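# Fit the spool piece between two spring-loaded pipe ends

## Task

Set the spool piece in the gap between the two pipe ends so that each of its ends lies fully inside the raised ring of the flange it faces. The pipe ends are sprung and can be drawn back to make room. Use any number of the three arms. The fit only counts if it holds without any robot supporting it, so release the piece and move the arms away at the end. For reference, in the scene frame the arm feet sit on the tabletop at roughly: arm1 x=+0.55 y=+0.00 z=+0.72 facing +180 degrees; arm2 x=+0.00 y=+0.65 z=+0.72 facing -90 degrees; arm3 x=+0.00 y=-0.65 z=+0.72 facing +90 degrees (headings measured counter-clockwise from +x).

## Robot and tools

Setup. Three identical robots, arm1, arm2 and arm3, each a Kinova Gen3 with seven revolute joints, a Robotiq 2F-85 parallel gripper and a wrist camera. The hand reaches about 1.0 m from the joint 1 axis. A fixed room camera, cam_high, also watches the scene. Camera names: arm1_cam_wrist, arm2_cam_wrist, arm3_cam_wrist, cam_high.

Frames. Everything shares one scene frame whose origin is on the floor, with +z upward. Feet: arm1 at x=+0.55 y=+0.00 z=+0.72 heading +180; arm2 at x=+0.00 y=+0.65 z=+0.72 heading -90; arm3 at x=+0.00 y=-0.65 z=+0.72 heading +90 (degrees, counter-clockwise from +x). The point called hand lies between the fingertips (link robotiq_pinch); its z axis runs out along the fingers and its y axis is the closing direction. Hand poses are computed from the real foot pose, which is never printed.

Joints (all commands are absolute targets, not offsets). joint1_rad: -69.115 to 69.115 rad, spins the whole arm about its foot axis, positive clockwise from above, and at 0 the arm extends in the heading of its foot. joint2_rad: -2.249 to 2.249, shoulder; 0 is upright, positive leans forward. joint3_rad: -69.115 to 69.115, twist of the upper arm. joint4_rad: -2.579 to 2.579, elbow; 0 is straight, and with joint 3 at 0 positive bends the same way positive joint 2 leans. joint5_rad: -69.115 to 69.115, forearm twist. joint6_rad: -2.099 to 2.099, wrist bend; with joint 5 at 0 positive bends like positive joint 4. joint7_rad: -69.115 to 69.115, hand roll, positive counter-clockwise looking from behind the hand. gripper_m: 0 to 0.085, fingertip gap in metres. A joint counts as done within ±0.01 rad, the gripper within ±0.003 m.

execute_actions. Argument actions is a list holding exactly one action, or empty to just read state and pictures. The action is an object keyed by robot name; each robot gets {"joints": {...}} with any subset of the eight keys above, in radians (gripper in metres). Each arm has its own separate set of targets. Example: {"arm1": {"joints": {"gripper_m": 0.05}}, "arm2": {"joints": {"joint1_rad": 0.3}}}. All motions begin together but may finish at different moments; joints of one arm are speed- and acceleration-limited and synchronised to arrive together from rest, while a reversal makes them halt together. The hand's route between postures can bulge outward. Joints or robots you omit may keep driving toward earlier targets. Unknown keys or out-of-range numbers get the whole call rejected with nothing moving. Optional cameras: list of names, or ["all"]/null/omitted for every camera, [] for none. After big moves the arm may not yet have arrived when the result returns.

wait: seconds from 0 to 10; commands nothing new and returns the same state and images as an empty action.

zoom_image: camera plus region [x0, y0, x1, y1] in pixels from the top-left, at most 504 by 504, applied to that camera's latest full image.

read_manual: returns licence texts only; no motion.

finished_scene: pass the scene number; it ends the scene for good and reports whether the goal was met. Only call it once the spool piece is seated, released and the arms are clear.

Reading results. A pictures line lists the cameras in image order. joint_positions gives current angles. joint_status tells how each commanded motion ended: done (often slightly off target; resending the same value does nothing), off_target (resting away and possibly still pushing), contact_stop or time_out (old target dropped, joint holds where it stopped). "joint command not followed", usually with a cause line, means a safety check blocked that arm's joint targets to keep arms and links apart; the gripper part still runs, and blocked joints show not_followed and may be retried on later actions until new targets pass. Empty calls never show this line. on_its_own lists what moved without being commanded. If a result reports a stop, later motion calls in that same reply are skipped.

Hazards. The Gen3 does not yield on contact; it keeps shoving, possibly hard. Load limits: joints 1 to 4 at 51.3 N m, joints 5 to 7 at 32.3 N m, including a held object's weight. Reaching one causes a torque fault: that arm freezes 10 s, skips its remaining commands, and each joint holds until given a new target. Holding loads warms motors: a MOTOR HOT line appears from 60 °C; at 75 °C an OVER-TEMPERATURE FAULT makes the arm brake weakly and sag, and unmet keys show limit_stop_at_motor_heat (resend those targets). Hard squeezes between robots end the run; collisions can too, and the separation check may react late and ignores gripper-to-other-arm contact, so keep arms well apart. Loose items may occasionally get nudged. Never knock, drop or push anything off the work area. Avoid slams, slips and excessive forcing of the spool or pipe ends; draw the sprung ends back gently, place the spool, let them return, then open the grippers and retract.

Each tool is called as name(argument=value, ...) on one line, values as JSON.

## Session

execute_actions(actions=[])

Scene clock: 0.00 s.
Motor temperatures (°C, as the motors report them): arm1=[22 24 25 24 33 31 31] | arm2=[29 23 22 22 32 28 37] | arm3=[28 23 26 26 31 35 36]
arm1.joint_positions: joint1_rad=-0.008 joint2_rad=-0.399 joint3_rad=-0.077 joint4_rad=+1.510 joint5_rad=-0.029 joint6_rad=+2.022 joint7_rad=+1.480 gripper_m=+0.085
arm1.joint_status: not commanded
arm1.hand: x=+0.4311 y=-0.0053 z=+1.2741 quat_wxyz=(+0.002, -1.000, -0.023, +0.006) (m; scene frame)
arm2.joint_positions: joint1_rad=-0.007 joint2_rad=-0.399 joint3_rad=-0.077 joint4_rad=+1.510 joint5_rad=-0.029 joint6_rad=+2.025 joint7_rad=+1.480 gripper_m=+0.085
arm2.joint_status: not commanded
arm2.hand: x=+0.0086 y=+0.5279 z=+1.2771 quat_wxyz=(+0.004, -0.692, -0.722, +0.004) (m; scene frame)
arm3.joint_positions: joint1_rad=-0.012 joint2_rad=-0.394 joint3_rad=-0.075 joint4_rad=+1.510 joint5_rad=-0.031 joint6_rad=+2.027 joint7_rad=+1.476 gripper_m=+0.085
arm3.joint_status: not commanded
arm3.hand: x=-0.0025 y=-0.5266 z=+1.2286 quat_wxyz=(+0.001, +0.710, -0.704, +0.005) (m; scene frame)
pictures: arm1_cam_wrist, arm2_cam_wrist, arm3_cam_wrist, cam_high
Images, in order (width x height): arm1_cam_wrist 504x504, arm2_cam_wrist 504x504, arm3_cam_wrist 504x504, cam_high 504x504.

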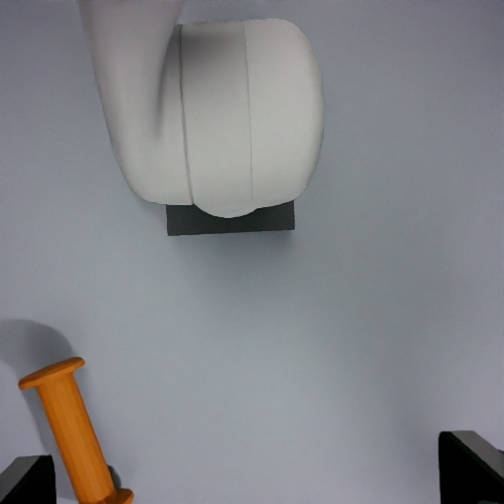

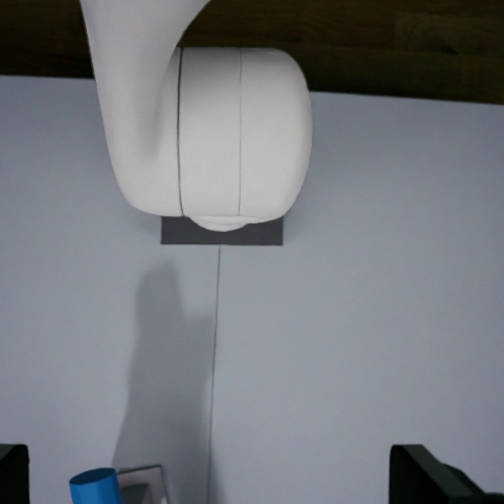

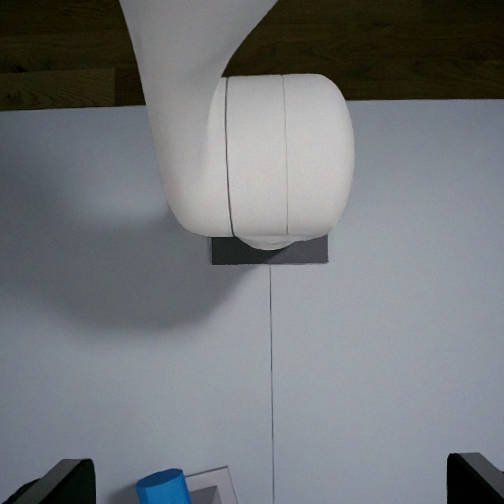

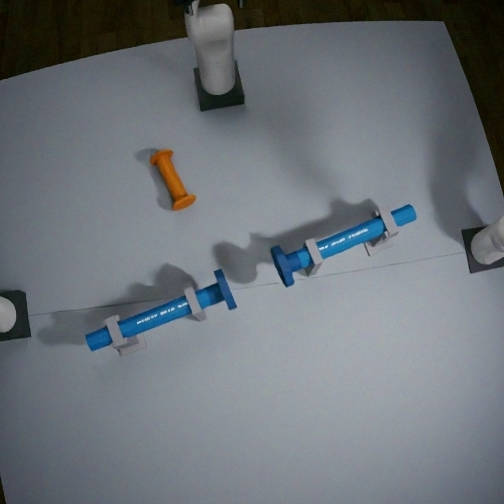

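zoom_image(camera="cam_high", region=[70, 130, 430, 370])

zoom_image(camera="arm1_cam_wrist", region=[0, 330, 180, 504])

Region (70, 130, 430, 370) of cam_high's 504x504 image, scaled by 1.400, with more detail than that image has.

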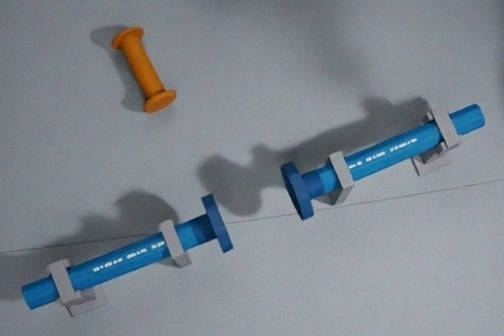

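Region (0, 330, 180, 504) of arm1_cam_wrist's 504x504 image, scaled by 2.800; it fills the top 487 rows of this view, and the rest is white.

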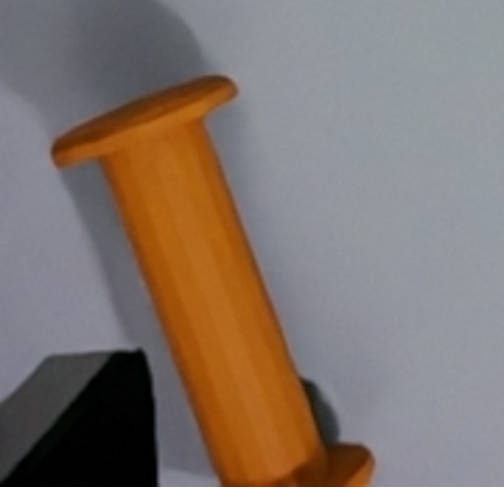

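execute_actions(actions=[{"arm1":{"joints":{"joint1_rad":0.582,"joint2_rad":-0.087,"joint3_rad":0,"joint4_rad":1.869,"joint5_rad":0,"joint6_rad":1.359,"joint7_rad":2.408}},"arm2":{"joints":{"joint1_rad":0.031,"joint2_rad":0.336,"joint3_rad":0,"joint4_rad":1.385,"joint5_rad":0,"joint6_rad":1.42,"joint7_rad":1.57}},"arm3":{"joints":{"joint1_rad":0.09,"joint2_rad":0.287,"joint3_rad":0,"joint4_rad":1.301,"joint5_rad":0,"joint6_rad":1.553,"joint7_rad":1.57}}}])

Scene clock: 82.70 s.
Motor temperatures (°C, as the motors report them): arm1=[22 24 25 25 33 31 31] | arm2=[29 23 22 22 32 28 37] | arm3=[28 23 26 26 31 35 36]
arm1.joint_positions: joint1_rad=+0.582 joint2_rad=-0.087 joint3_rad=+0.000 joint4_rad=+1.869 joint5_rad=+0.000 joint6_rad=+1.359 joint7_rad=+2.408 gripper_m=+0.085
arm1.joint_status: all done
arm1.hand: x=+0.3309 y=+0.1596 z=+1.1005 quat_wxyz=(+0.001, -0.989, -0.150, +0.002) (m; scene frame)
arm2.joint_positions: joint1_rad=+0.031 joint2_rad=+0.336 joint3_rad=+0.000 joint4_rad=+1.385 joint5_rad=+0.000 joint6_rad=+1.420 joint7_rad=+1.570 gripper_m=+0.085
arm2.joint_status: all done
arm2.hand: x=-0.0170 y=+0.1985 z=+1.0987 quat_wxyz=(+0.004, -0.703, -0.711, +0.002) (m; scene frame)
arm3.joint_positions: joint1_rad=+0.090 joint2_rad=+0.287 joint3_rad=+0.000 joint4_rad=+1.301 joint5_rad=+0.000 joint6_rad=+1.553 joint7_rad=+1.570 gripper_m=+0.085
arm3.joint_status: all done
arm3.hand: x=+0.0591 y=-0.2177 z=+1.0984 quat_wxyz=(+0.000, +0.677, -0.736, +0.003) (m; scene frame)
pictures: arm1_cam_wrist, arm2_cam_wrist, arm3_cam_wrist, cam_high
Images, in order (width x height): arm1_cam_wrist 504x504, arm2_cam_wrist 504x504, arm3_cam_wrist 504x504, cam_high 504x504.

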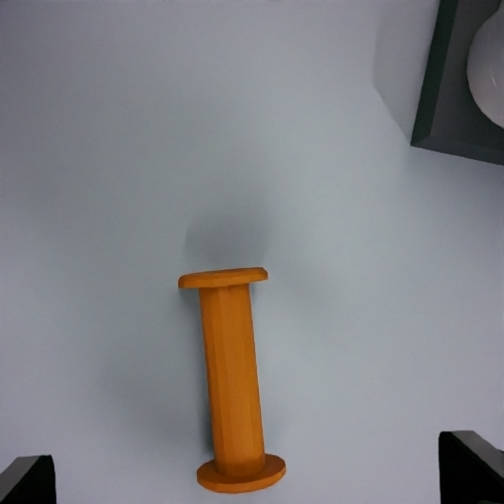

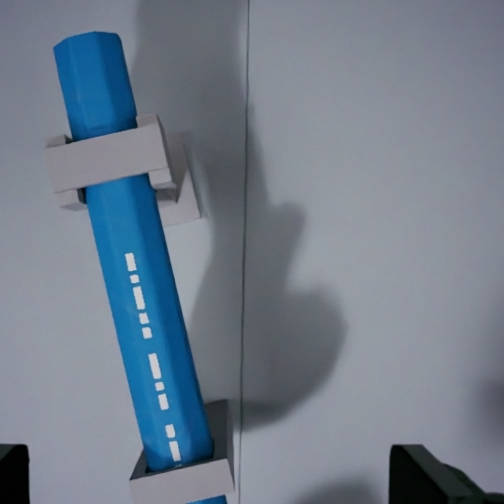

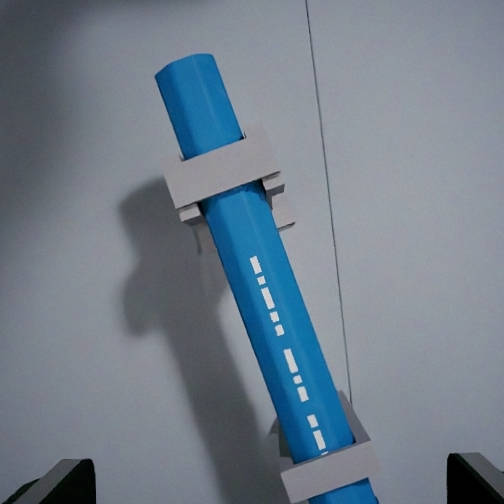

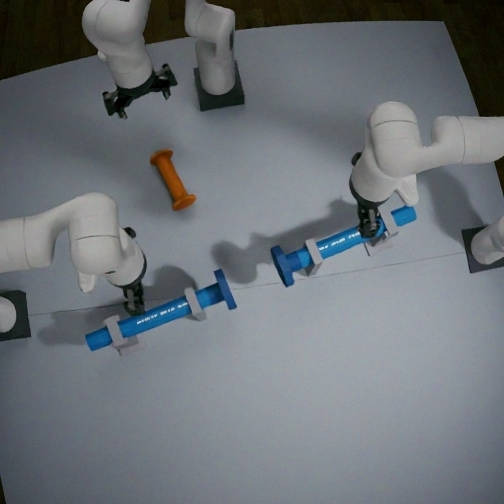

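execute_actions(actions=[{"arm1":{"joints":{"joint1_rad":0.536,"joint2_rad":0.279,"joint4_rad":2.222,"joint6_rad":0.64,"joint7_rad":2.392}},"arm2":{"joints":{"joint1_rad":0.026,"joint2_rad":0.71,"joint4_rad":0.822,"joint6_rad":1.61,"joint7_rad":-1.361}},"arm3":{"joints":{"joint1_rad":0.098,"joint2_rad":0.306,"joint4_rad":1.769,"joint6_rad":1.067,"joint7_rad":-1.253}}}])

Scene clock: 190.83 s.
Motor temperatures (°C, as the motors report them): arm1=[22 25 25 25 33 31 31] | arm2=[29 25 22 22 32 28 37] | arm3=[28 24 26 27 31 35 36]
arm1.joint_positions: joint1_rad=+0.536 joint2_rad=+0.279 joint3_rad=+0.000 joint4_rad=+2.222 joint5_rad=+0.000 joint6_rad=+0.640 joint7_rad=+2.392 gripper_m=+0.085
arm1.joint_status: all done
arm1.hand: x=+0.2941 y=+0.1650 z=+0.8999 quat_wxyz=(+0.001, -0.986, -0.164, +0.002) (m; scene frame)
arm2.joint_positions: joint1_rad=+0.026 joint2_rad=+0.710 joint3_rad=+0.000 joint4_rad=+0.822 joint5_rad=+0.000 joint6_rad=+1.610 joint7_rad=-1.361 gripper_m=+0.085
arm2.joint_status: all done
arm2.hand: x=-0.0127 y=+0.0600 z=+1.0790 quat_wxyz=(-0.001, -0.782, +0.623, +0.005) (m; scene frame)
arm3.joint_positions: joint1_rad=+0.098 joint2_rad=+0.306 joint3_rad=+0.000 joint4_rad=+1.769 joint5_rad=+0.000 joint6_rad=+1.067 joint7_rad=-1.253 gripper_m=+0.085
arm3.joint_status: all done
arm3.hand: x=+0.0602 y=-0.2507 z=+0.9498 quat_wxyz=(-0.003, -0.622, -0.783, +0.001) (m; scene frame)
pictures: arm1_cam_wrist, arm2_cam_wrist, arm3_cam_wrist, cam_high
Images, in order (width x height): arm1_cam_wrist 504x504, arm2_cam_wrist 504x504, arm3_cam_wrist 504x504, cam_high 504x504.

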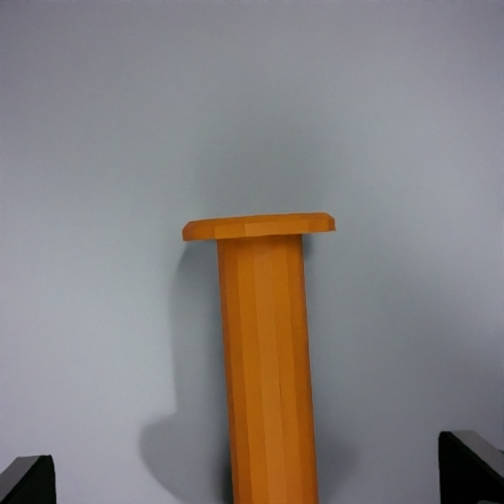

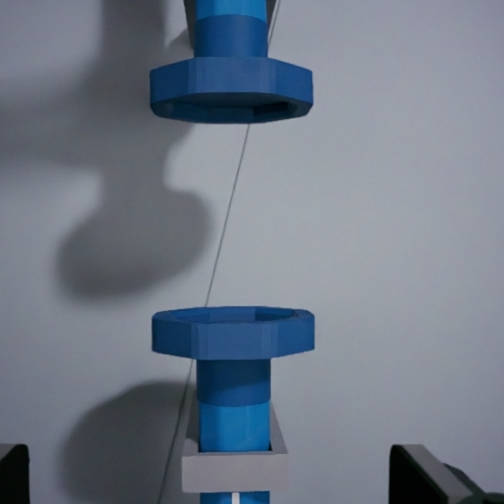

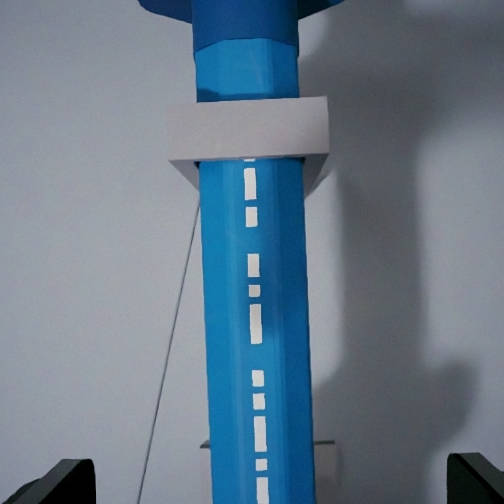

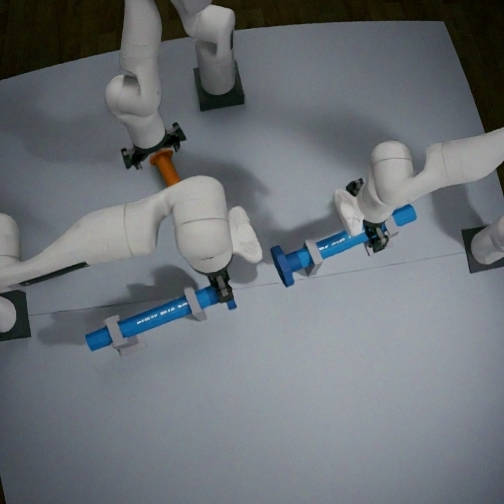

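zoom_image(camera="arm2_cam_wrist", region=[130, 40, 340, 140])

zoom_image(camera="arm2_cam_wrist", region=[130, 290, 340, 504])

Region (130, 40, 340, 140) of arm2_cam_wrist's 504x504 image, scaled by 2.400; it fills the top 240 rows of this view, and the rest is white.

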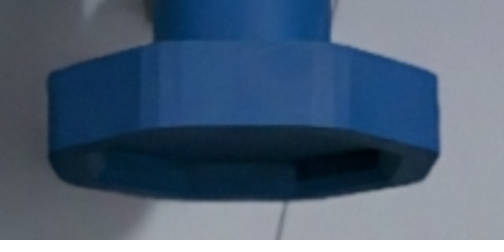

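Region (130, 290, 340, 504) of arm2_cam_wrist's 504x504 image, scaled by 2.355; it fills the left 495 columns of this view, and the rest is white.

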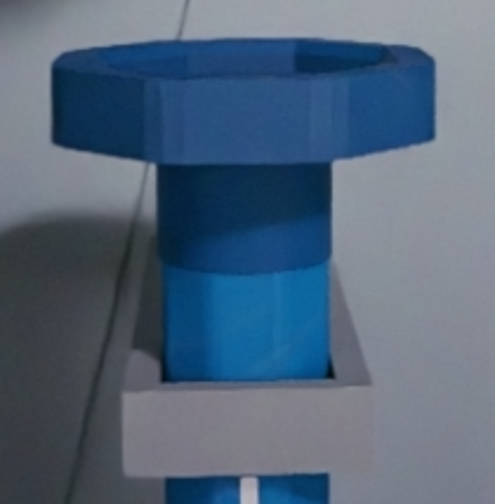

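execute_actions(actions=[{"arm1":{"joints":{"joint1_rad":0.514,"joint2_rad":0.703,"joint4_rad":2.362,"joint6_rad":0.077,"joint7_rad":2.37}},"arm2":{"joints":{"joint1_rad":0.1245,"joint2_rad":0.481,"joint4_rad":1.74,"joint6_rad":0.92,"joint7_rad":-1.2625}},"arm3":{"joints":{"joint1_rad":0.089,"joint2_rad":0.454,"joint4_rad":1.931,"joint6_rad":0.757,"joint7_rad":-1.262}}}])

Scene clock: 286.83 s.
Motor temperatures (°C, as the motors report them): arm1=[22 25 25 25 33 31 31] | arm2=[29 27 22 22 32 28 37] | arm3=[28 24 26 27 31 35 36]
arm1.joint_positions: joint1_rad=+0.514 joint2_rad=+0.703 joint3_rad=+0.000 joint4_rad=+2.362 joint5_rad=+0.000 joint6_rad=+0.077 joint7_rad=+2.370 gripper_m=+0.085
arm1.joint_status: all done
arm1.hand: x=+0.2971 y=+0.1559 z=+0.7549 quat_wxyz=(+0.001, -0.986, -0.164, +0.001) (m; scene frame)
arm2.joint_positions: joint1_rad=+0.124 joint2_rad=+0.481 joint3_rad=+0.000 joint4_rad=+1.740 joint5_rad=+0.000 joint6_rad=+0.920 joint7_rad=-1.263 gripper_m=+0.085
arm2.joint_status: all done
arm2.hand: x=-0.0600 y=+0.2078 z=+0.9315 quat_wxyz=(-0.001, -0.782, +0.623, +0.005) (m; scene frame)
arm3.joint_positions: joint1_rad=+0.089 joint2_rad=+0.454 joint3_rad=+0.000 joint4_rad=+1.931 joint5_rad=+0.000 joint6_rad=+0.757 joint7_rad=-1.262 gripper_m=+0.085
arm3.joint_status: all done
arm3.hand: x=+0.0568 y=-0.2524 z=+0.8500 quat_wxyz=(-0.003, -0.622, -0.783, +0.001) (m; scene frame)
pictures: arm1_cam_wrist, arm2_cam_wrist, arm3_cam_wrist, cam_high
Images, in order (width x height): arm1_cam_wrist 504x504, arm2_cam_wrist 504x504, arm3_cam_wrist 504x504, cam_high 504x504.

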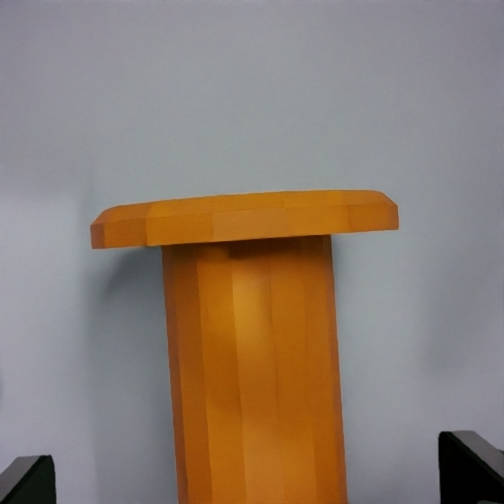

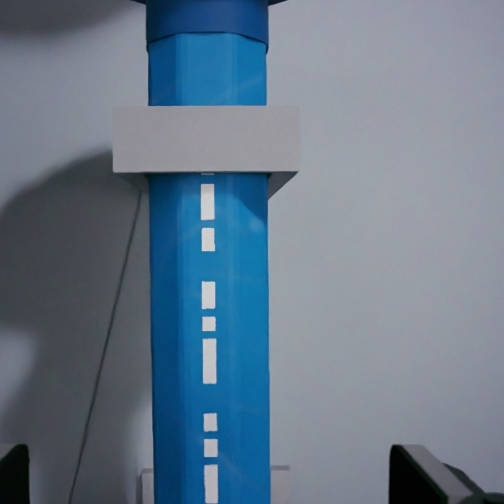

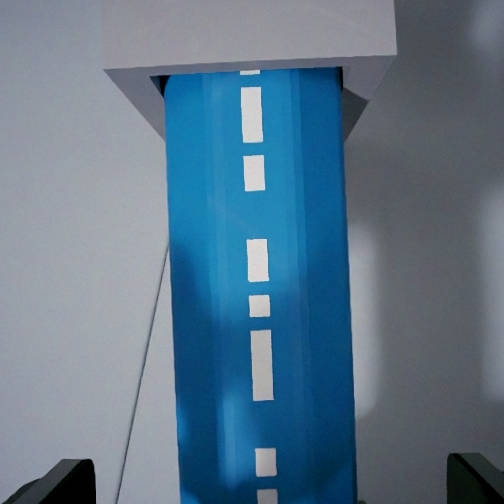

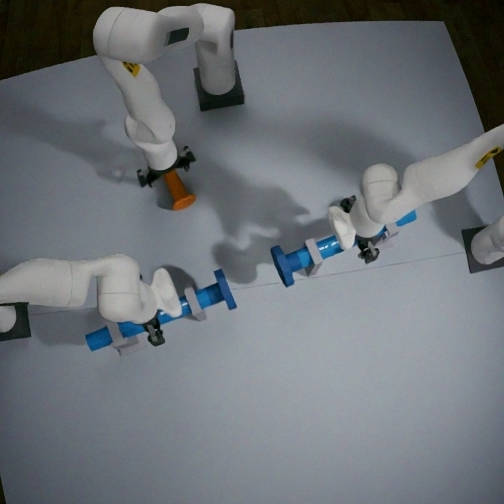

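execute_actions(actions=[{"arm1":{"joints":{"gripper_m":0.0}},"arm2":{"joints":{"joint2_rad":0.648,"joint4_rad":1.84,"joint6_rad":0.654}},"arm3":{"joints":{"joint2_rad":0.483,"joint4_rad":1.948,"joint6_rad":0.711}}}])

Scene clock: 302.37 s.
Motor temperatures (°C, as the motors report them): arm1=[22 25 25 25 33 31 31] | arm2=[29 27 22 22 32 28 37] | arm3=[28 24 26 27 31 35 36]
arm1.joint_positions: joint1_rad=+0.514 joint2_rad=+0.701 joint3_rad=+0.000 joint4_rad=+2.363 joint5_rad=+0.000 joint6_rad=+0.078 joint7_rad=+2.370 gripper_m=+0.033
arm1.joint_status: gripper_m off_target (ended at +0.033, target +0.000)
arm1.hand: x=+0.2973 y=+0.1557 z=+0.7554 quat_wxyz=(+0.001, -0.986, -0.165, +0.002) (m; scene frame)
arm2.joint_positions: joint1_rad=+0.124 joint2_rad=+0.648 joint3_rad=+0.000 joint4_rad=+1.840 joint5_rad=+0.000 joint6_rad=+0.654 joint7_rad=-1.263 gripper_m=+0.085
arm2.joint_status: all done
arm2.hand: x=-0.0608 y=+0.2083 z=+0.8348 quat_wxyz=(-0.001, -0.782, +0.623, +0.005) (m; scene frame)
arm3.joint_positions: joint1_rad=+0.089 joint2_rad=+0.483 joint3_rad=+0.000 joint4_rad=+1.948 joint5_rad=+0.000 joint6_rad=+0.711 joint7_rad=-1.262 gripper_m=+0.085
arm3.joint_status: all done
arm3.hand: x=+0.0569 y=-0.2524 z=+0.8348 quat_wxyz=(-0.003, -0.622, -0.783, +0.001) (m; scene frame)
pictures: arm1_cam_wrist, arm2_cam_wrist, arm3_cam_wrist, cam_high
Images, in order (width x height): arm1_cam_wrist 504x504, arm2_cam_wrist 504x504, arm3_cam_wrist 504x504, cam_high 504x504.

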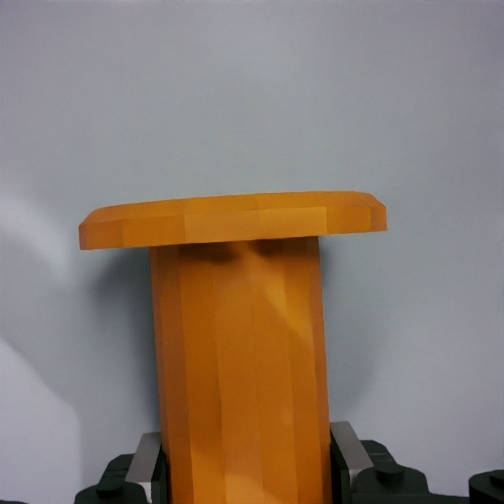

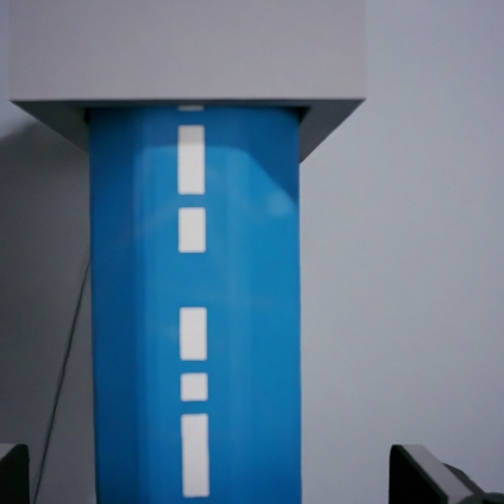

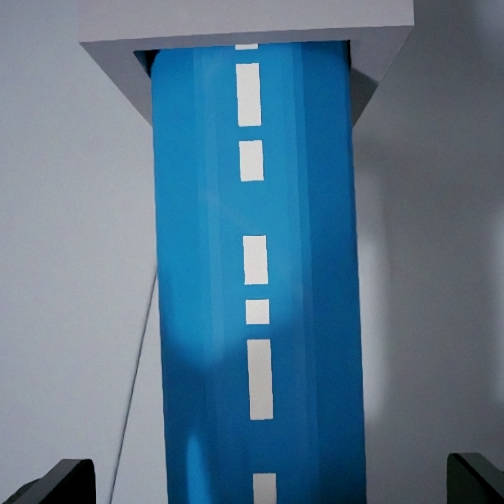

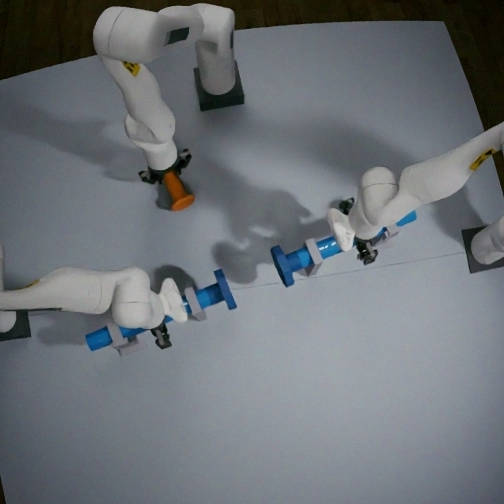

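execute_actions(actions=[{"arm1":{"joints":{"joint2_rad":0.265,"joint4_rad":2.244,"joint6_rad":0.633}},"arm2":{"joints":{"joint1_rad":0.12,"joint2_rad":0.638,"joint4_rad":1.837,"joint6_rad":0.667}},"arm3":{"joints":{"gripper_m":0.0}}}])

execute_actions(actions=[{"arm1":{"joints":{"joint1_rad":-0.036,"joint2_rad":0.66,"joint4_rad":1.276,"joint6_rad":1.206,"joint7_rad":3.288}},"arm2":{"joints":{"gripper_m":0.0}}}])

Scene clock: 351.40 s.
Motor temperatures (°C, as the motors report them): arm1=[22 26 25 25 33 31 31] | arm2=[29 27 22 22 32 28 37] | arm3=[28 25 26 26 31 35 36]
arm1.joint_positions: joint1_rad=+0.514 joint2_rad=+0.266 joint3_rad=+0.000 joint4_rad=+2.245 joint5_rad=+0.000 joint6_rad=+0.633 joint7_rad=+2.370 gripper_m=+0.033
arm1.joint_status: all done
arm1.hand: x=+0.2981 y=+0.1555 z=+0.8995 quat_wxyz=(+0.000, -0.986, -0.164, +0.001) (m; scene frame)
arm2.joint_positions: joint1_rad=+0.120 joint2_rad=+0.638 joint3_rad=+0.000 joint4_rad=+1.837 joint5_rad=+0.000 joint6_rad=+0.667 joint7_rad=-1.262 gripper_m=+0.085
arm2.joint_status: all done
arm2.hand: x=-0.0588 y=+0.2081 z=+0.8397 quat_wxyz=(-0.001, -0.784, +0.621, +0.005) (m; scene frame)
arm3.joint_positions: joint1_rad=+0.089 joint2_rad=+0.482 joint3_rad=+0.000 joint4_rad=+1.948 joint5_rad=+0.000 joint6_rad=+0.712 joint7_rad=-1.262 gripper_m=+0.038
arm3.joint_status: gripper_m off_target (ended at +0.038, target +0.000)
arm3.hand: x=+0.0568 y=-0.2524 z=+0.8351 quat_wxyz=(-0.003, -0.622, -0.783, +0.001) (m; scene frame)
pictures: arm1_cam_wrist, arm2_cam_wrist, arm3_cam_wrist, cam_high
Images, in order (width x height): arm1_cam_wrist 504x504, arm2_cam_wrist 504x504, arm3_cam_wrist 504x504, cam_high 504x504.

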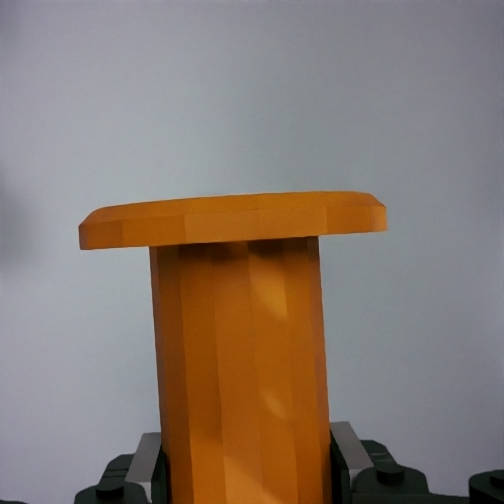

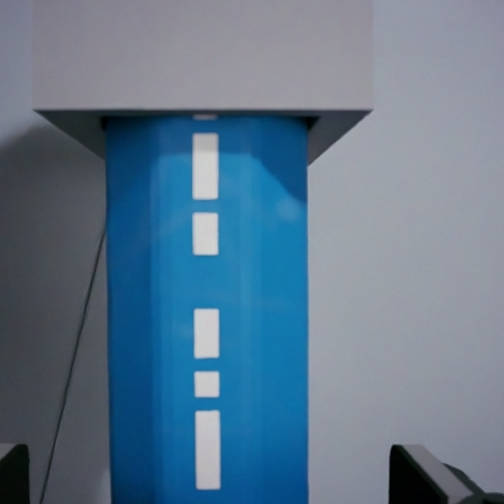

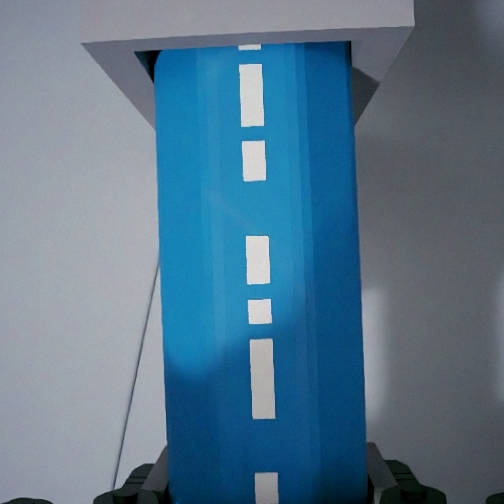

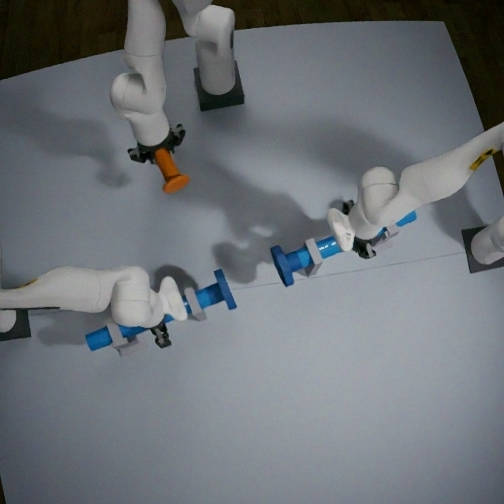

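Scene clock: 353.67 s.
Motor temperatures (°C, as the motors report them): arm1=[22 26 25 25 33 31 31] | arm2=[29 27 22 22 32 28 37] | arm3=[28 25 26 26 31 35 36]
arm1.joint_positions: joint1_rad=-0.036 joint2_rad=+0.662 joint3_rad=+0.000 joint4_rad=+1.277 joint5_rad=+0.000 joint6_rad=+1.206 joint7_rad=+3.288 gripper_m=+0.033
arm1.joint_status: all done
arm1.hand: x=-0.0005 y=-0.0200 z=+0.9672 quat_wxyz=(+0.001, -0.622, -0.783, +0.000) (m; scene frame)
arm2.joint_positions: joint1_rad=+0.120 joint2_rad=+0.637 joint3_rad=+0.000 joint4_rad=+1.837 joint5_rad=+0.000 joint6_rad=+0.667 joint7_rad=-1.262 gripper_m=+0.038
arm2.joint_status: gripper_m off_target (ended at +0.038, target +0.000)
arm2.hand: x=-0.0590 y=+0.2081 z=+0.8400 quat_wxyz=(-0.001, -0.784, +0.621, +0.005) (m; scene frame)
arm3.joint_positions: joint1_rad=+0.089 joint2_rad=+0.482 joint3_rad=+0.000 joint4_rad=+1.948 joint5_rad=+0.000 joint6_rad=+0.712 joint7_rad=-1.262 gripper_m=+0.038
arm3.joint_status: not commanded
arm3.hand: x=+0.0568 y=-0.2524 z=+0.8351 quat_wxyz=(-0.003, -0.622, -0.783, +0.001) (m; scene frame)
pictures: arm1_cam_wrist, arm2_cam_wrist, arm3_cam_wrist, cam_high
Images, in order (width x height): arm1_cam_wrist 504x504, arm2_cam_wrist 504x504, arm3_cam_wrist 504x504, cam_high 504x504.

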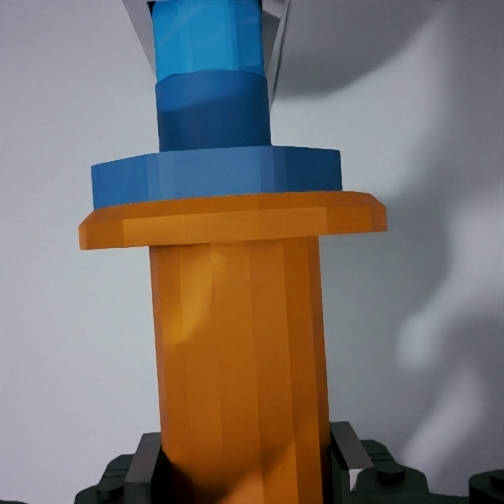

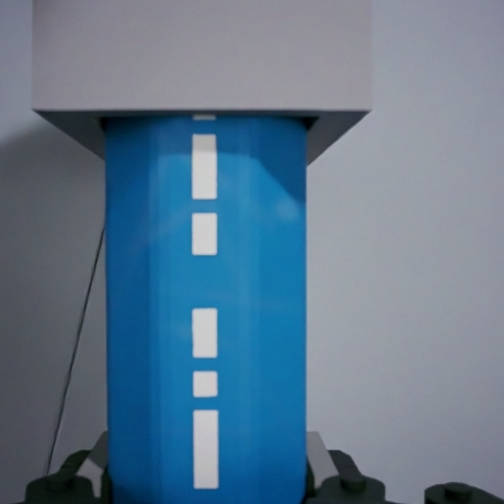

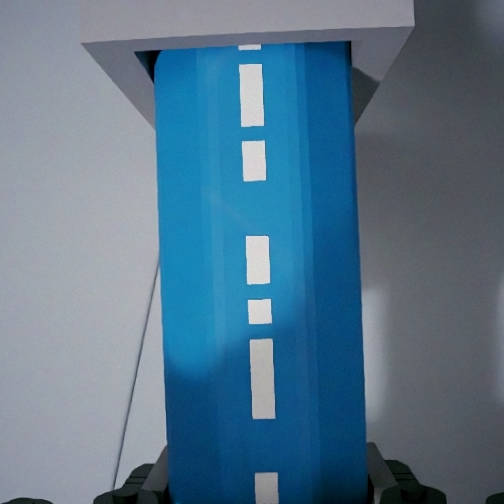

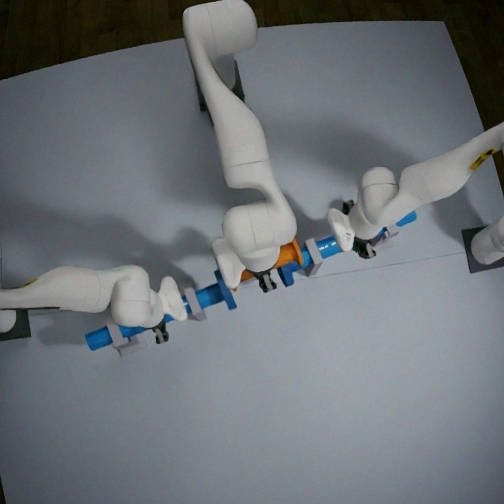

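execute_actions(actions=[{"arm1":{"joints":{"joint1_rad":-0.037,"joint2_rad":0.699,"joint4_rad":1.296,"joint6_rad":1.147,"joint7_rad":3.287}},"arm2":{"joints":{"joint1_rad":0.1375,"joint2_rad":0.603,"joint4_rad":1.9176,"joint6_rad":0.621,"joint7_rad":-1.2445}},"arm3":{"joints":{"joint1_rad":0.109,"joint2_rad":0.4444,"joint4_rad":2.0228,"joint6_rad":0.6744,"joint7_rad":-1.242}}}])

Scene clock: 383.90 s.
Motor temperatures (°C, as the motors report them): arm1=[22 27 25 25 33 31 31] | arm2=[29 27 22 22 32 28 37] | arm3=[28 25 26 26 31 35 36]
arm1.joint_positions: joint1_rad=-0.037 joint2_rad=+0.701 joint3_rad=+0.000 joint4_rad=+1.297 joint5_rad=+0.000 joint6_rad=+1.147 joint7_rad=+3.287 gripper_m=+0.033
arm1.joint_status: all done
arm1.hand: x=-0.0061 y=-0.0211 z=+0.9397 quat_wxyz=(+0.001, -0.622, -0.783, +0.000) (m; scene frame)
arm2.joint_positions: joint1_rad=+0.135 joint2_rad=+0.605 joint3_rad=-0.002 joint4_rad=+1.909 joint5_rad=-0.001 joint6_rad=+0.612 joint7_rad=-1.245 gripper_m=+0.038
arm2.joint_status: all done
arm2.hand: x=-0.0628 y=+0.2250 z=+0.8405 quat_wxyz=(-0.007, -0.785, +0.620, +0.000) (m; scene frame)
arm3.joint_positions: joint1_rad=+0.106 joint2_rad=+0.446 joint3_rad=-0.003 joint4_rad=+2.015 joint5_rad=-0.002 joint6_rad=+0.666 joint7_rad=-1.242 gripper_m=+0.038
arm3.joint_status: all done
arm3.hand: x=+0.0607 y=-0.2699 z=+0.8359 quat_wxyz=(+0.001, -0.621, -0.784, -0.004) (m; scene frame)
pictures: arm1_cam_wrist, arm2_cam_wrist, arm3_cam_wrist, cam_high
Images, in order (width x height): arm1_cam_wrist 504x504, arm2_cam_wrist 504x504, arm3_cam_wrist 504x504, cam_high 504x504.

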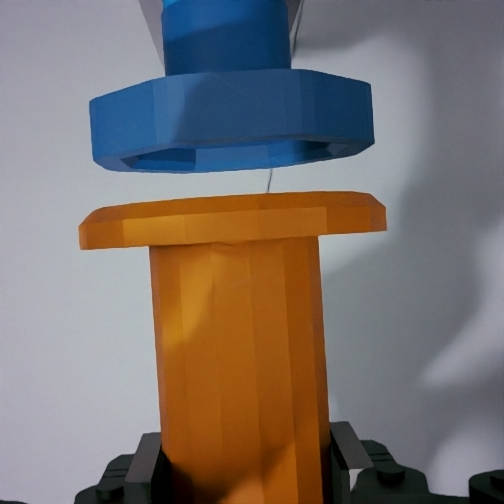

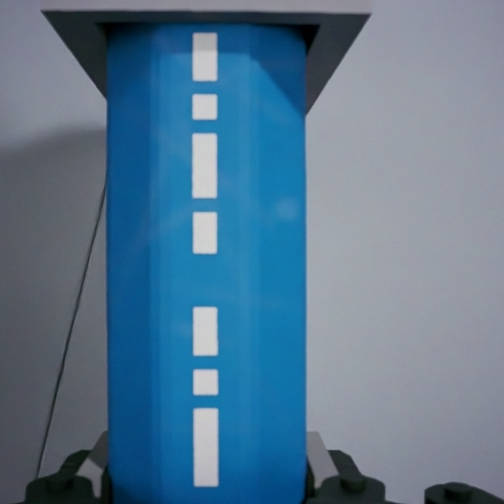

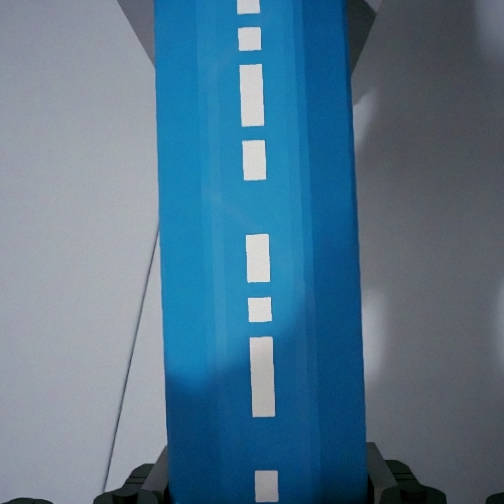

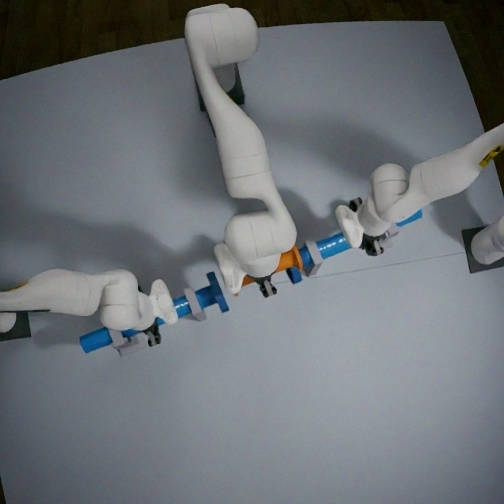

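zoom_image(camera="cam_high", region=[180, 210, 340, 330])

zoom_image(camera="arm1_cam_wrist", region=[60, 60, 400, 260])

Region (180, 210, 340, 330) of cam_high's 504x504 image, scaled by 3.150, with more detail than that image has; it fills the top 378 rows of this view, and the rest is white.

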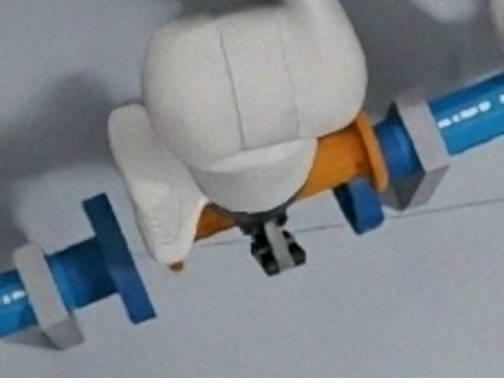

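Region (60, 60, 400, 260) of arm1_cam_wrist's 504x504 image, scaled by 1.482; it fills the top 296 rows of this view, and the rest is white.

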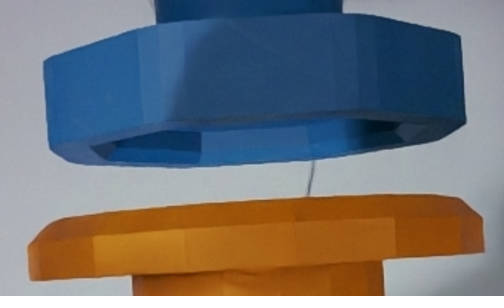

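execute_actions(actions=[{"arm1":{"joints":{"joint1_rad":-0.006,"joint2_rad":0.704,"joint4_rad":1.285,"joint6_rad":1.152,"joint7_rad":3.318}},"arm2":{"joints":{"joint1_rad":0.1493,"joint2_rad":0.5828,"joint4_rad":1.9641,"joint6_rad":0.5951,"joint7_rad":-1.2327}},"arm3":{"joints":{"joint1_rad":0.1223,"joint2_rad":0.4216,"joint4_rad":2.0664,"joint6_rad":0.6536,"joint7_rad":-1.2287}}}])

Scene clock: 430.20 s.
Motor temperatures (°C, as the motors report them): arm1=[22 28 25 25 33 31 31] | arm2=[29 27 22 22 32 28 37] | arm3=[28 25 26 26 31 35 36]
arm1.joint_positions: joint1_rad=-0.006 joint2_rad=+0.706 joint3_rad=+0.000 joint4_rad=+1.286 joint5_rad=+0.000 joint6_rad=+1.152 joint7_rad=+3.318 gripper_m=+0.033
arm1.joint_status: all done
arm1.hand: x=-0.0092 y=-0.0040 z=+0.9401 quat_wxyz=(+0.001, -0.622, -0.783, +0.000) (m; scene frame)
arm2.joint_positions: joint1_rad=+0.140 joint2_rad=+0.593 joint3_rad=-0.004 joint4_rad=+1.938 joint5_rad=-0.002 joint6_rad=+0.566 joint7_rad=-1.234 gripper_m=+0.038
arm2.joint_status: joint4_rad time_out (moved +0.029 of +0.055); joint6_rad time_out (moved -0.046 of -0.017); the others done
arm2.hand: x=-0.0642 y=+0.2246 z=+0.8406 quat_wxyz=(-0.019, -0.787, +0.617, -0.009) (m; scene frame)
arm3.joint_positions: joint1_rad=+0.112 joint2_rad=+0.432 joint3_rad=-0.004 joint4_rad=+2.042 joint5_rad=-0.003 joint6_rad=+0.624 joint7_rad=-1.230 gripper_m=+0.038
arm3.joint_status: joint1_rad time_out (moved +0.005 of +0.016); joint2_rad time_out (moved -0.013 of -0.024); joint4_rad time_out (moved +0.027 of +0.051); joint6_rad time_out (moved -0.042 of -0.013); the others done
arm3.hand: x=+0.0618 y=-0.2695 z=+0.8360 quat_wxyz=(+0.010, -0.618, -0.786, -0.016) (m; scene frame)
pictures: arm1_cam_wrist, arm2_cam_wrist, arm3_cam_wrist, cam_high
Images, in order (width x height): arm1_cam_wrist 504x504, arm2_cam_wrist 504x504, arm3_cam_wrist 504x504, cam_high 504x504.

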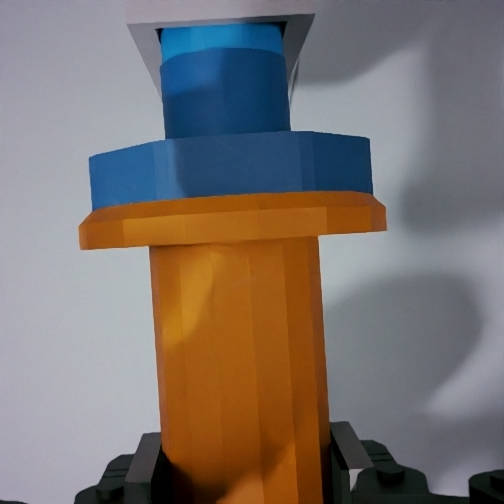

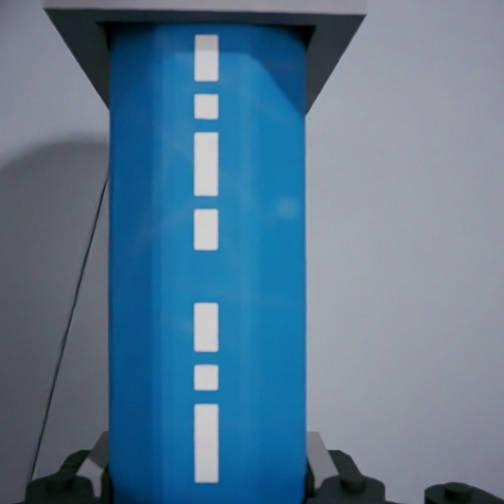

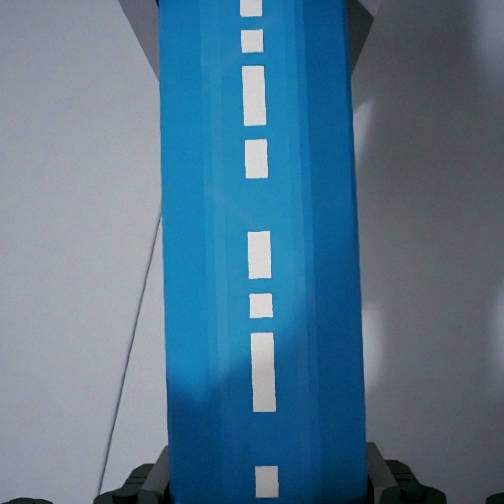

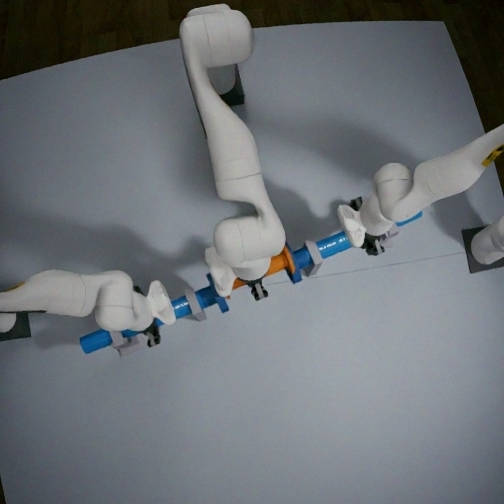

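zoom_image(camera="cam_high", region=[255, 230, 335, 290])

Region (255, 230, 335, 290) of cam_high's 504x504 image, scaled by 6.300, with more detail than that image has; it fills the top 378 rows of this view, and the rest is white.

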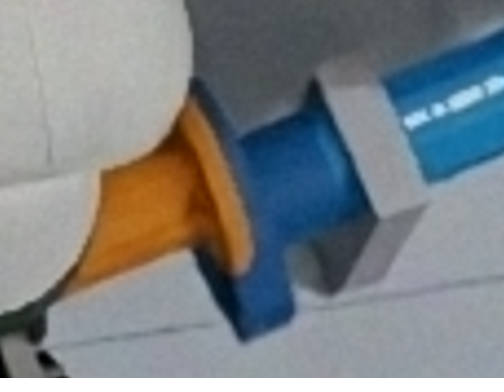

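execute_actions(actions=[{"arm1":{"joints":{"joint2_rad":0.720,"joint4_rad":1.307,"joint6_rad":1.1146}}}], cameras=["arm1_cam_wrist","cam_high"])

Scene clock: 487.37 s.
Motor temperatures (°C, as the motors report them): arm1=[22 29 25 25 33 31 31] | arm2=[29 28 22 22 32 28 37] | arm3=[28 25 26 26 31 35 36]
arm1.joint_positions: joint1_rad=-0.006 joint2_rad=+0.721 joint3_rad=+0.000 joint4_rad=+1.308 joint5_rad=+0.000 joint6_rad=+1.114 joint7_rad=+3.318 gripper_m=+0.033
arm1.joint_status: all done
arm1.hand: x=-0.0092 y=-0.0034 z=+0.9251 quat_wxyz=(+0.001, -0.622, -0.783, +0.000) (m; scene frame)
arm2.joint_positions: joint1_rad=+0.140 joint2_rad=+0.593 joint3_rad=-0.004 joint4_rad=+1.938 joint5_rad=-0.002 joint6_rad=+0.566 joint7_rad=-1.234 gripper_m=+0.038
arm2.joint_status: not commanded
arm2.hand: x=-0.0642 y=+0.2246 z=+0.8406 quat_wxyz=(-0.019, -0.787, +0.617, -0.009) (m; scene frame)
arm3.joint_positions: joint1_rad=+0.112 joint2_rad=+0.432 joint3_rad=-0.004 joint4_rad=+2.043 joint5_rad=-0.003 joint6_rad=+0.625 joint7_rad=-1.230 gripper_m=+0.038
arm3.joint_status: not commanded
arm3.hand: x=+0.0620 y=-0.2702 z=+0.8359 quat_wxyz=(+0.009, -0.618, -0.786, -0.015) (m; scene frame)
pictures: arm1_cam_wrist, cam_high
Images, in order (width x height): arm1_cam_wrist 504x504, cam_high 504x504.

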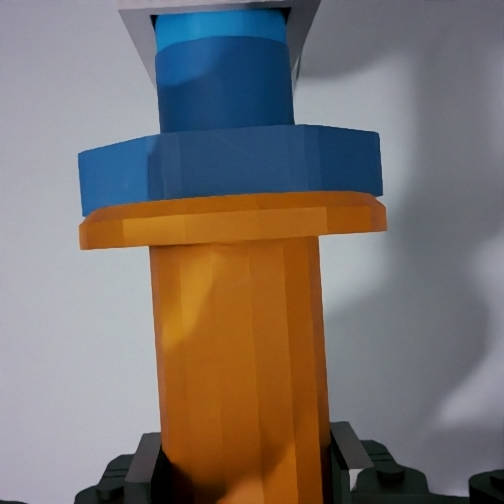

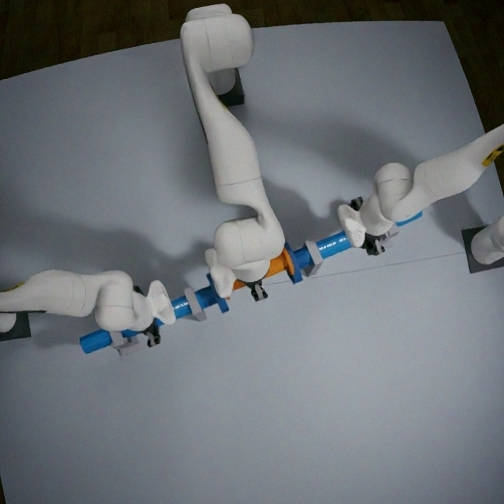

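execute_actions(actions=[{"arm1":{"joints":{"joint2_rad":0.743,"joint4_rad":1.333,"joint6_rad":1.0657}}}], cameras=["arm1_cam_wrist","cam_high"])

Scene clock: 493.60 s.
Motor temperatures (°C, as the motors report them): arm1=[22 29 25 25 33 31 31] | arm2=[29 28 22 22 32 28 37] | arm3=[28 25 26 26 31 35 36]
arm1.joint_positions: joint1_rad=-0.006 joint2_rad=+0.745 joint3_rad=+0.000 joint4_rad=+1.334 joint5_rad=+0.000 joint6_rad=+1.066 joint7_rad=+3.318 gripper_m=+0.033
arm1.joint_status: all done
arm1.hand: x=-0.0092 y=-0.0033 z=+0.9049 quat_wxyz=(+0.001, -0.622, -0.783, +0.000) (m; scene frame)
arm2.joint_positions: joint1_rad=+0.140 joint2_rad=+0.593 joint3_rad=-0.004 joint4_rad=+1.938 joint5_rad=-0.002 joint6_rad=+0.566 joint7_rad=-1.234 gripper_m=+0.038
arm2.joint_status: not commanded
arm2.hand: x=-0.0642 y=+0.2246 z=+0.8406 quat_wxyz=(-0.019, -0.787, +0.617, -0.009) (m; scene frame)
arm3.joint_positions: joint1_rad=+0.112 joint2_rad=+0.432 joint3_rad=-0.004 joint4_rad=+2.043 joint5_rad=-0.003 joint6_rad=+0.625 joint7_rad=-1.230 gripper_m=+0.038
arm3.joint_status: not commanded
arm3.hand: x=+0.0620 y=-0.2702 z=+0.8359 quat_wxyz=(+0.009, -0.618, -0.786, -0.015) (m; scene frame)
pictures: arm1_cam_wrist, cam_high
Images, in order (width x height): arm1_cam_wrist 504x504, cam_high 504x504.

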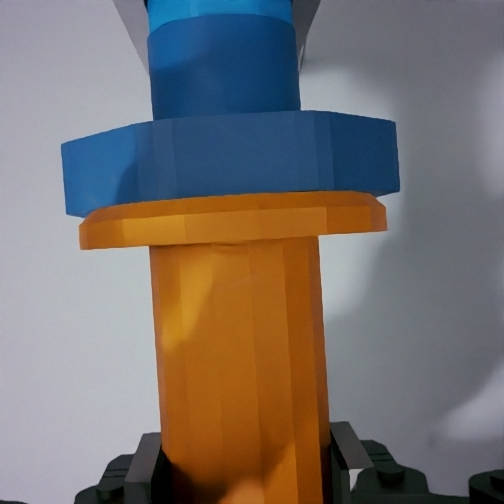

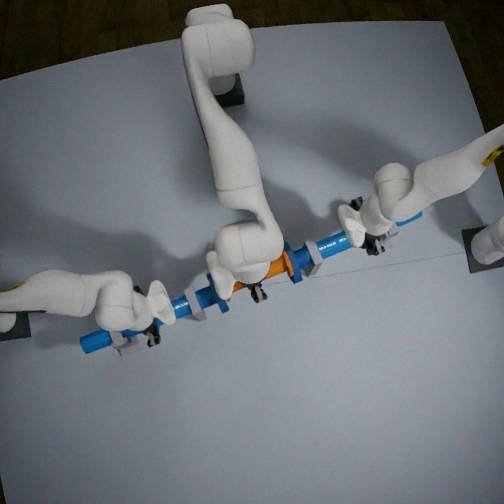

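execute_actions(actions=[{"arm1":{"joints":{"joint2_rad":0.7897,"joint4_rad":1.3729,"joint6_rad":0.979}}}], cameras=["arm1_cam_wrist","cam_high"])

Scene clock: 572.07 s.
Motor temperatures (°C, as the motors report them): arm1=[22 30 25 25 33 31 31] | arm2=[29 28 22 22 32 28 37] | arm3=[28 26 26 26 31 35 36]
arm1.joint_positions: joint1_rad=-0.006 joint2_rad=+0.791 joint3_rad=+0.000 joint4_rad=+1.374 joint5_rad=+0.000 joint6_rad=+0.979 joint7_rad=+3.318 gripper_m=+0.033
arm1.joint_status: all done
arm1.hand: x=-0.0093 y=-0.0035 z=+0.8681 quat_wxyz=(+0.001, -0.622, -0.783, +0.000) (m; scene frame)
arm2.joint_positions: joint1_rad=+0.140 joint2_rad=+0.593 joint3_rad=-0.004 joint4_rad=+1.938 joint5_rad=-0.002 joint6_rad=+0.566 joint7_rad=-1.234 gripper_m=+0.038
arm2.joint_status: not commanded
arm2.hand: x=-0.0642 y=+0.2246 z=+0.8406 quat_wxyz=(-0.019, -0.787, +0.617, -0.009) (m; scene frame)
arm3.joint_positions: joint1_rad=+0.112 joint2_rad=+0.432 joint3_rad=-0.004 joint4_rad=+2.043 joint5_rad=-0.003 joint6_rad=+0.625 joint7_rad=-1.230 gripper_m=+0.038
arm3.joint_status: not commanded
arm3.hand: x=+0.0620 y=-0.2702 z=+0.8359 quat_wxyz=(+0.009, -0.618, -0.786, -0.015) (m; scene frame)
pictures: arm1_cam_wrist, cam_high
Images, in order (width x height): arm1_cam_wrist 504x504, cam_high 504x504.

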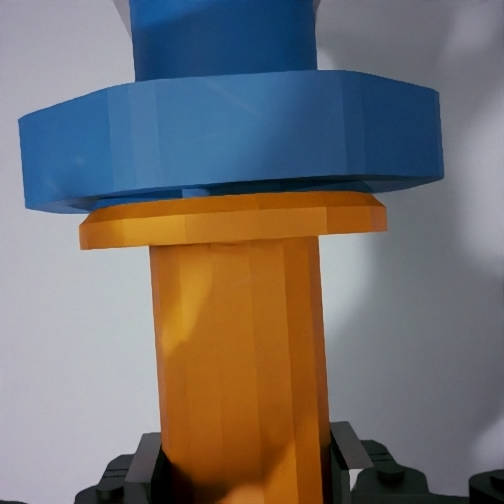

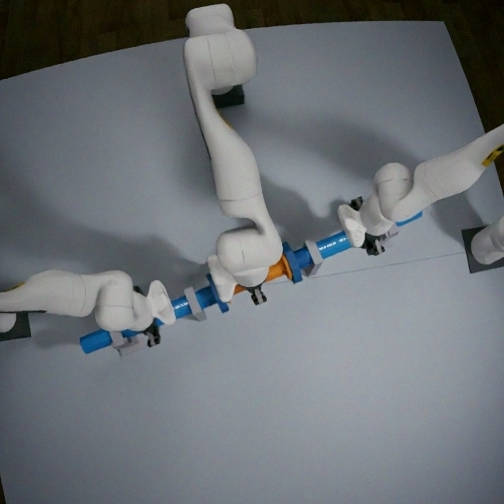

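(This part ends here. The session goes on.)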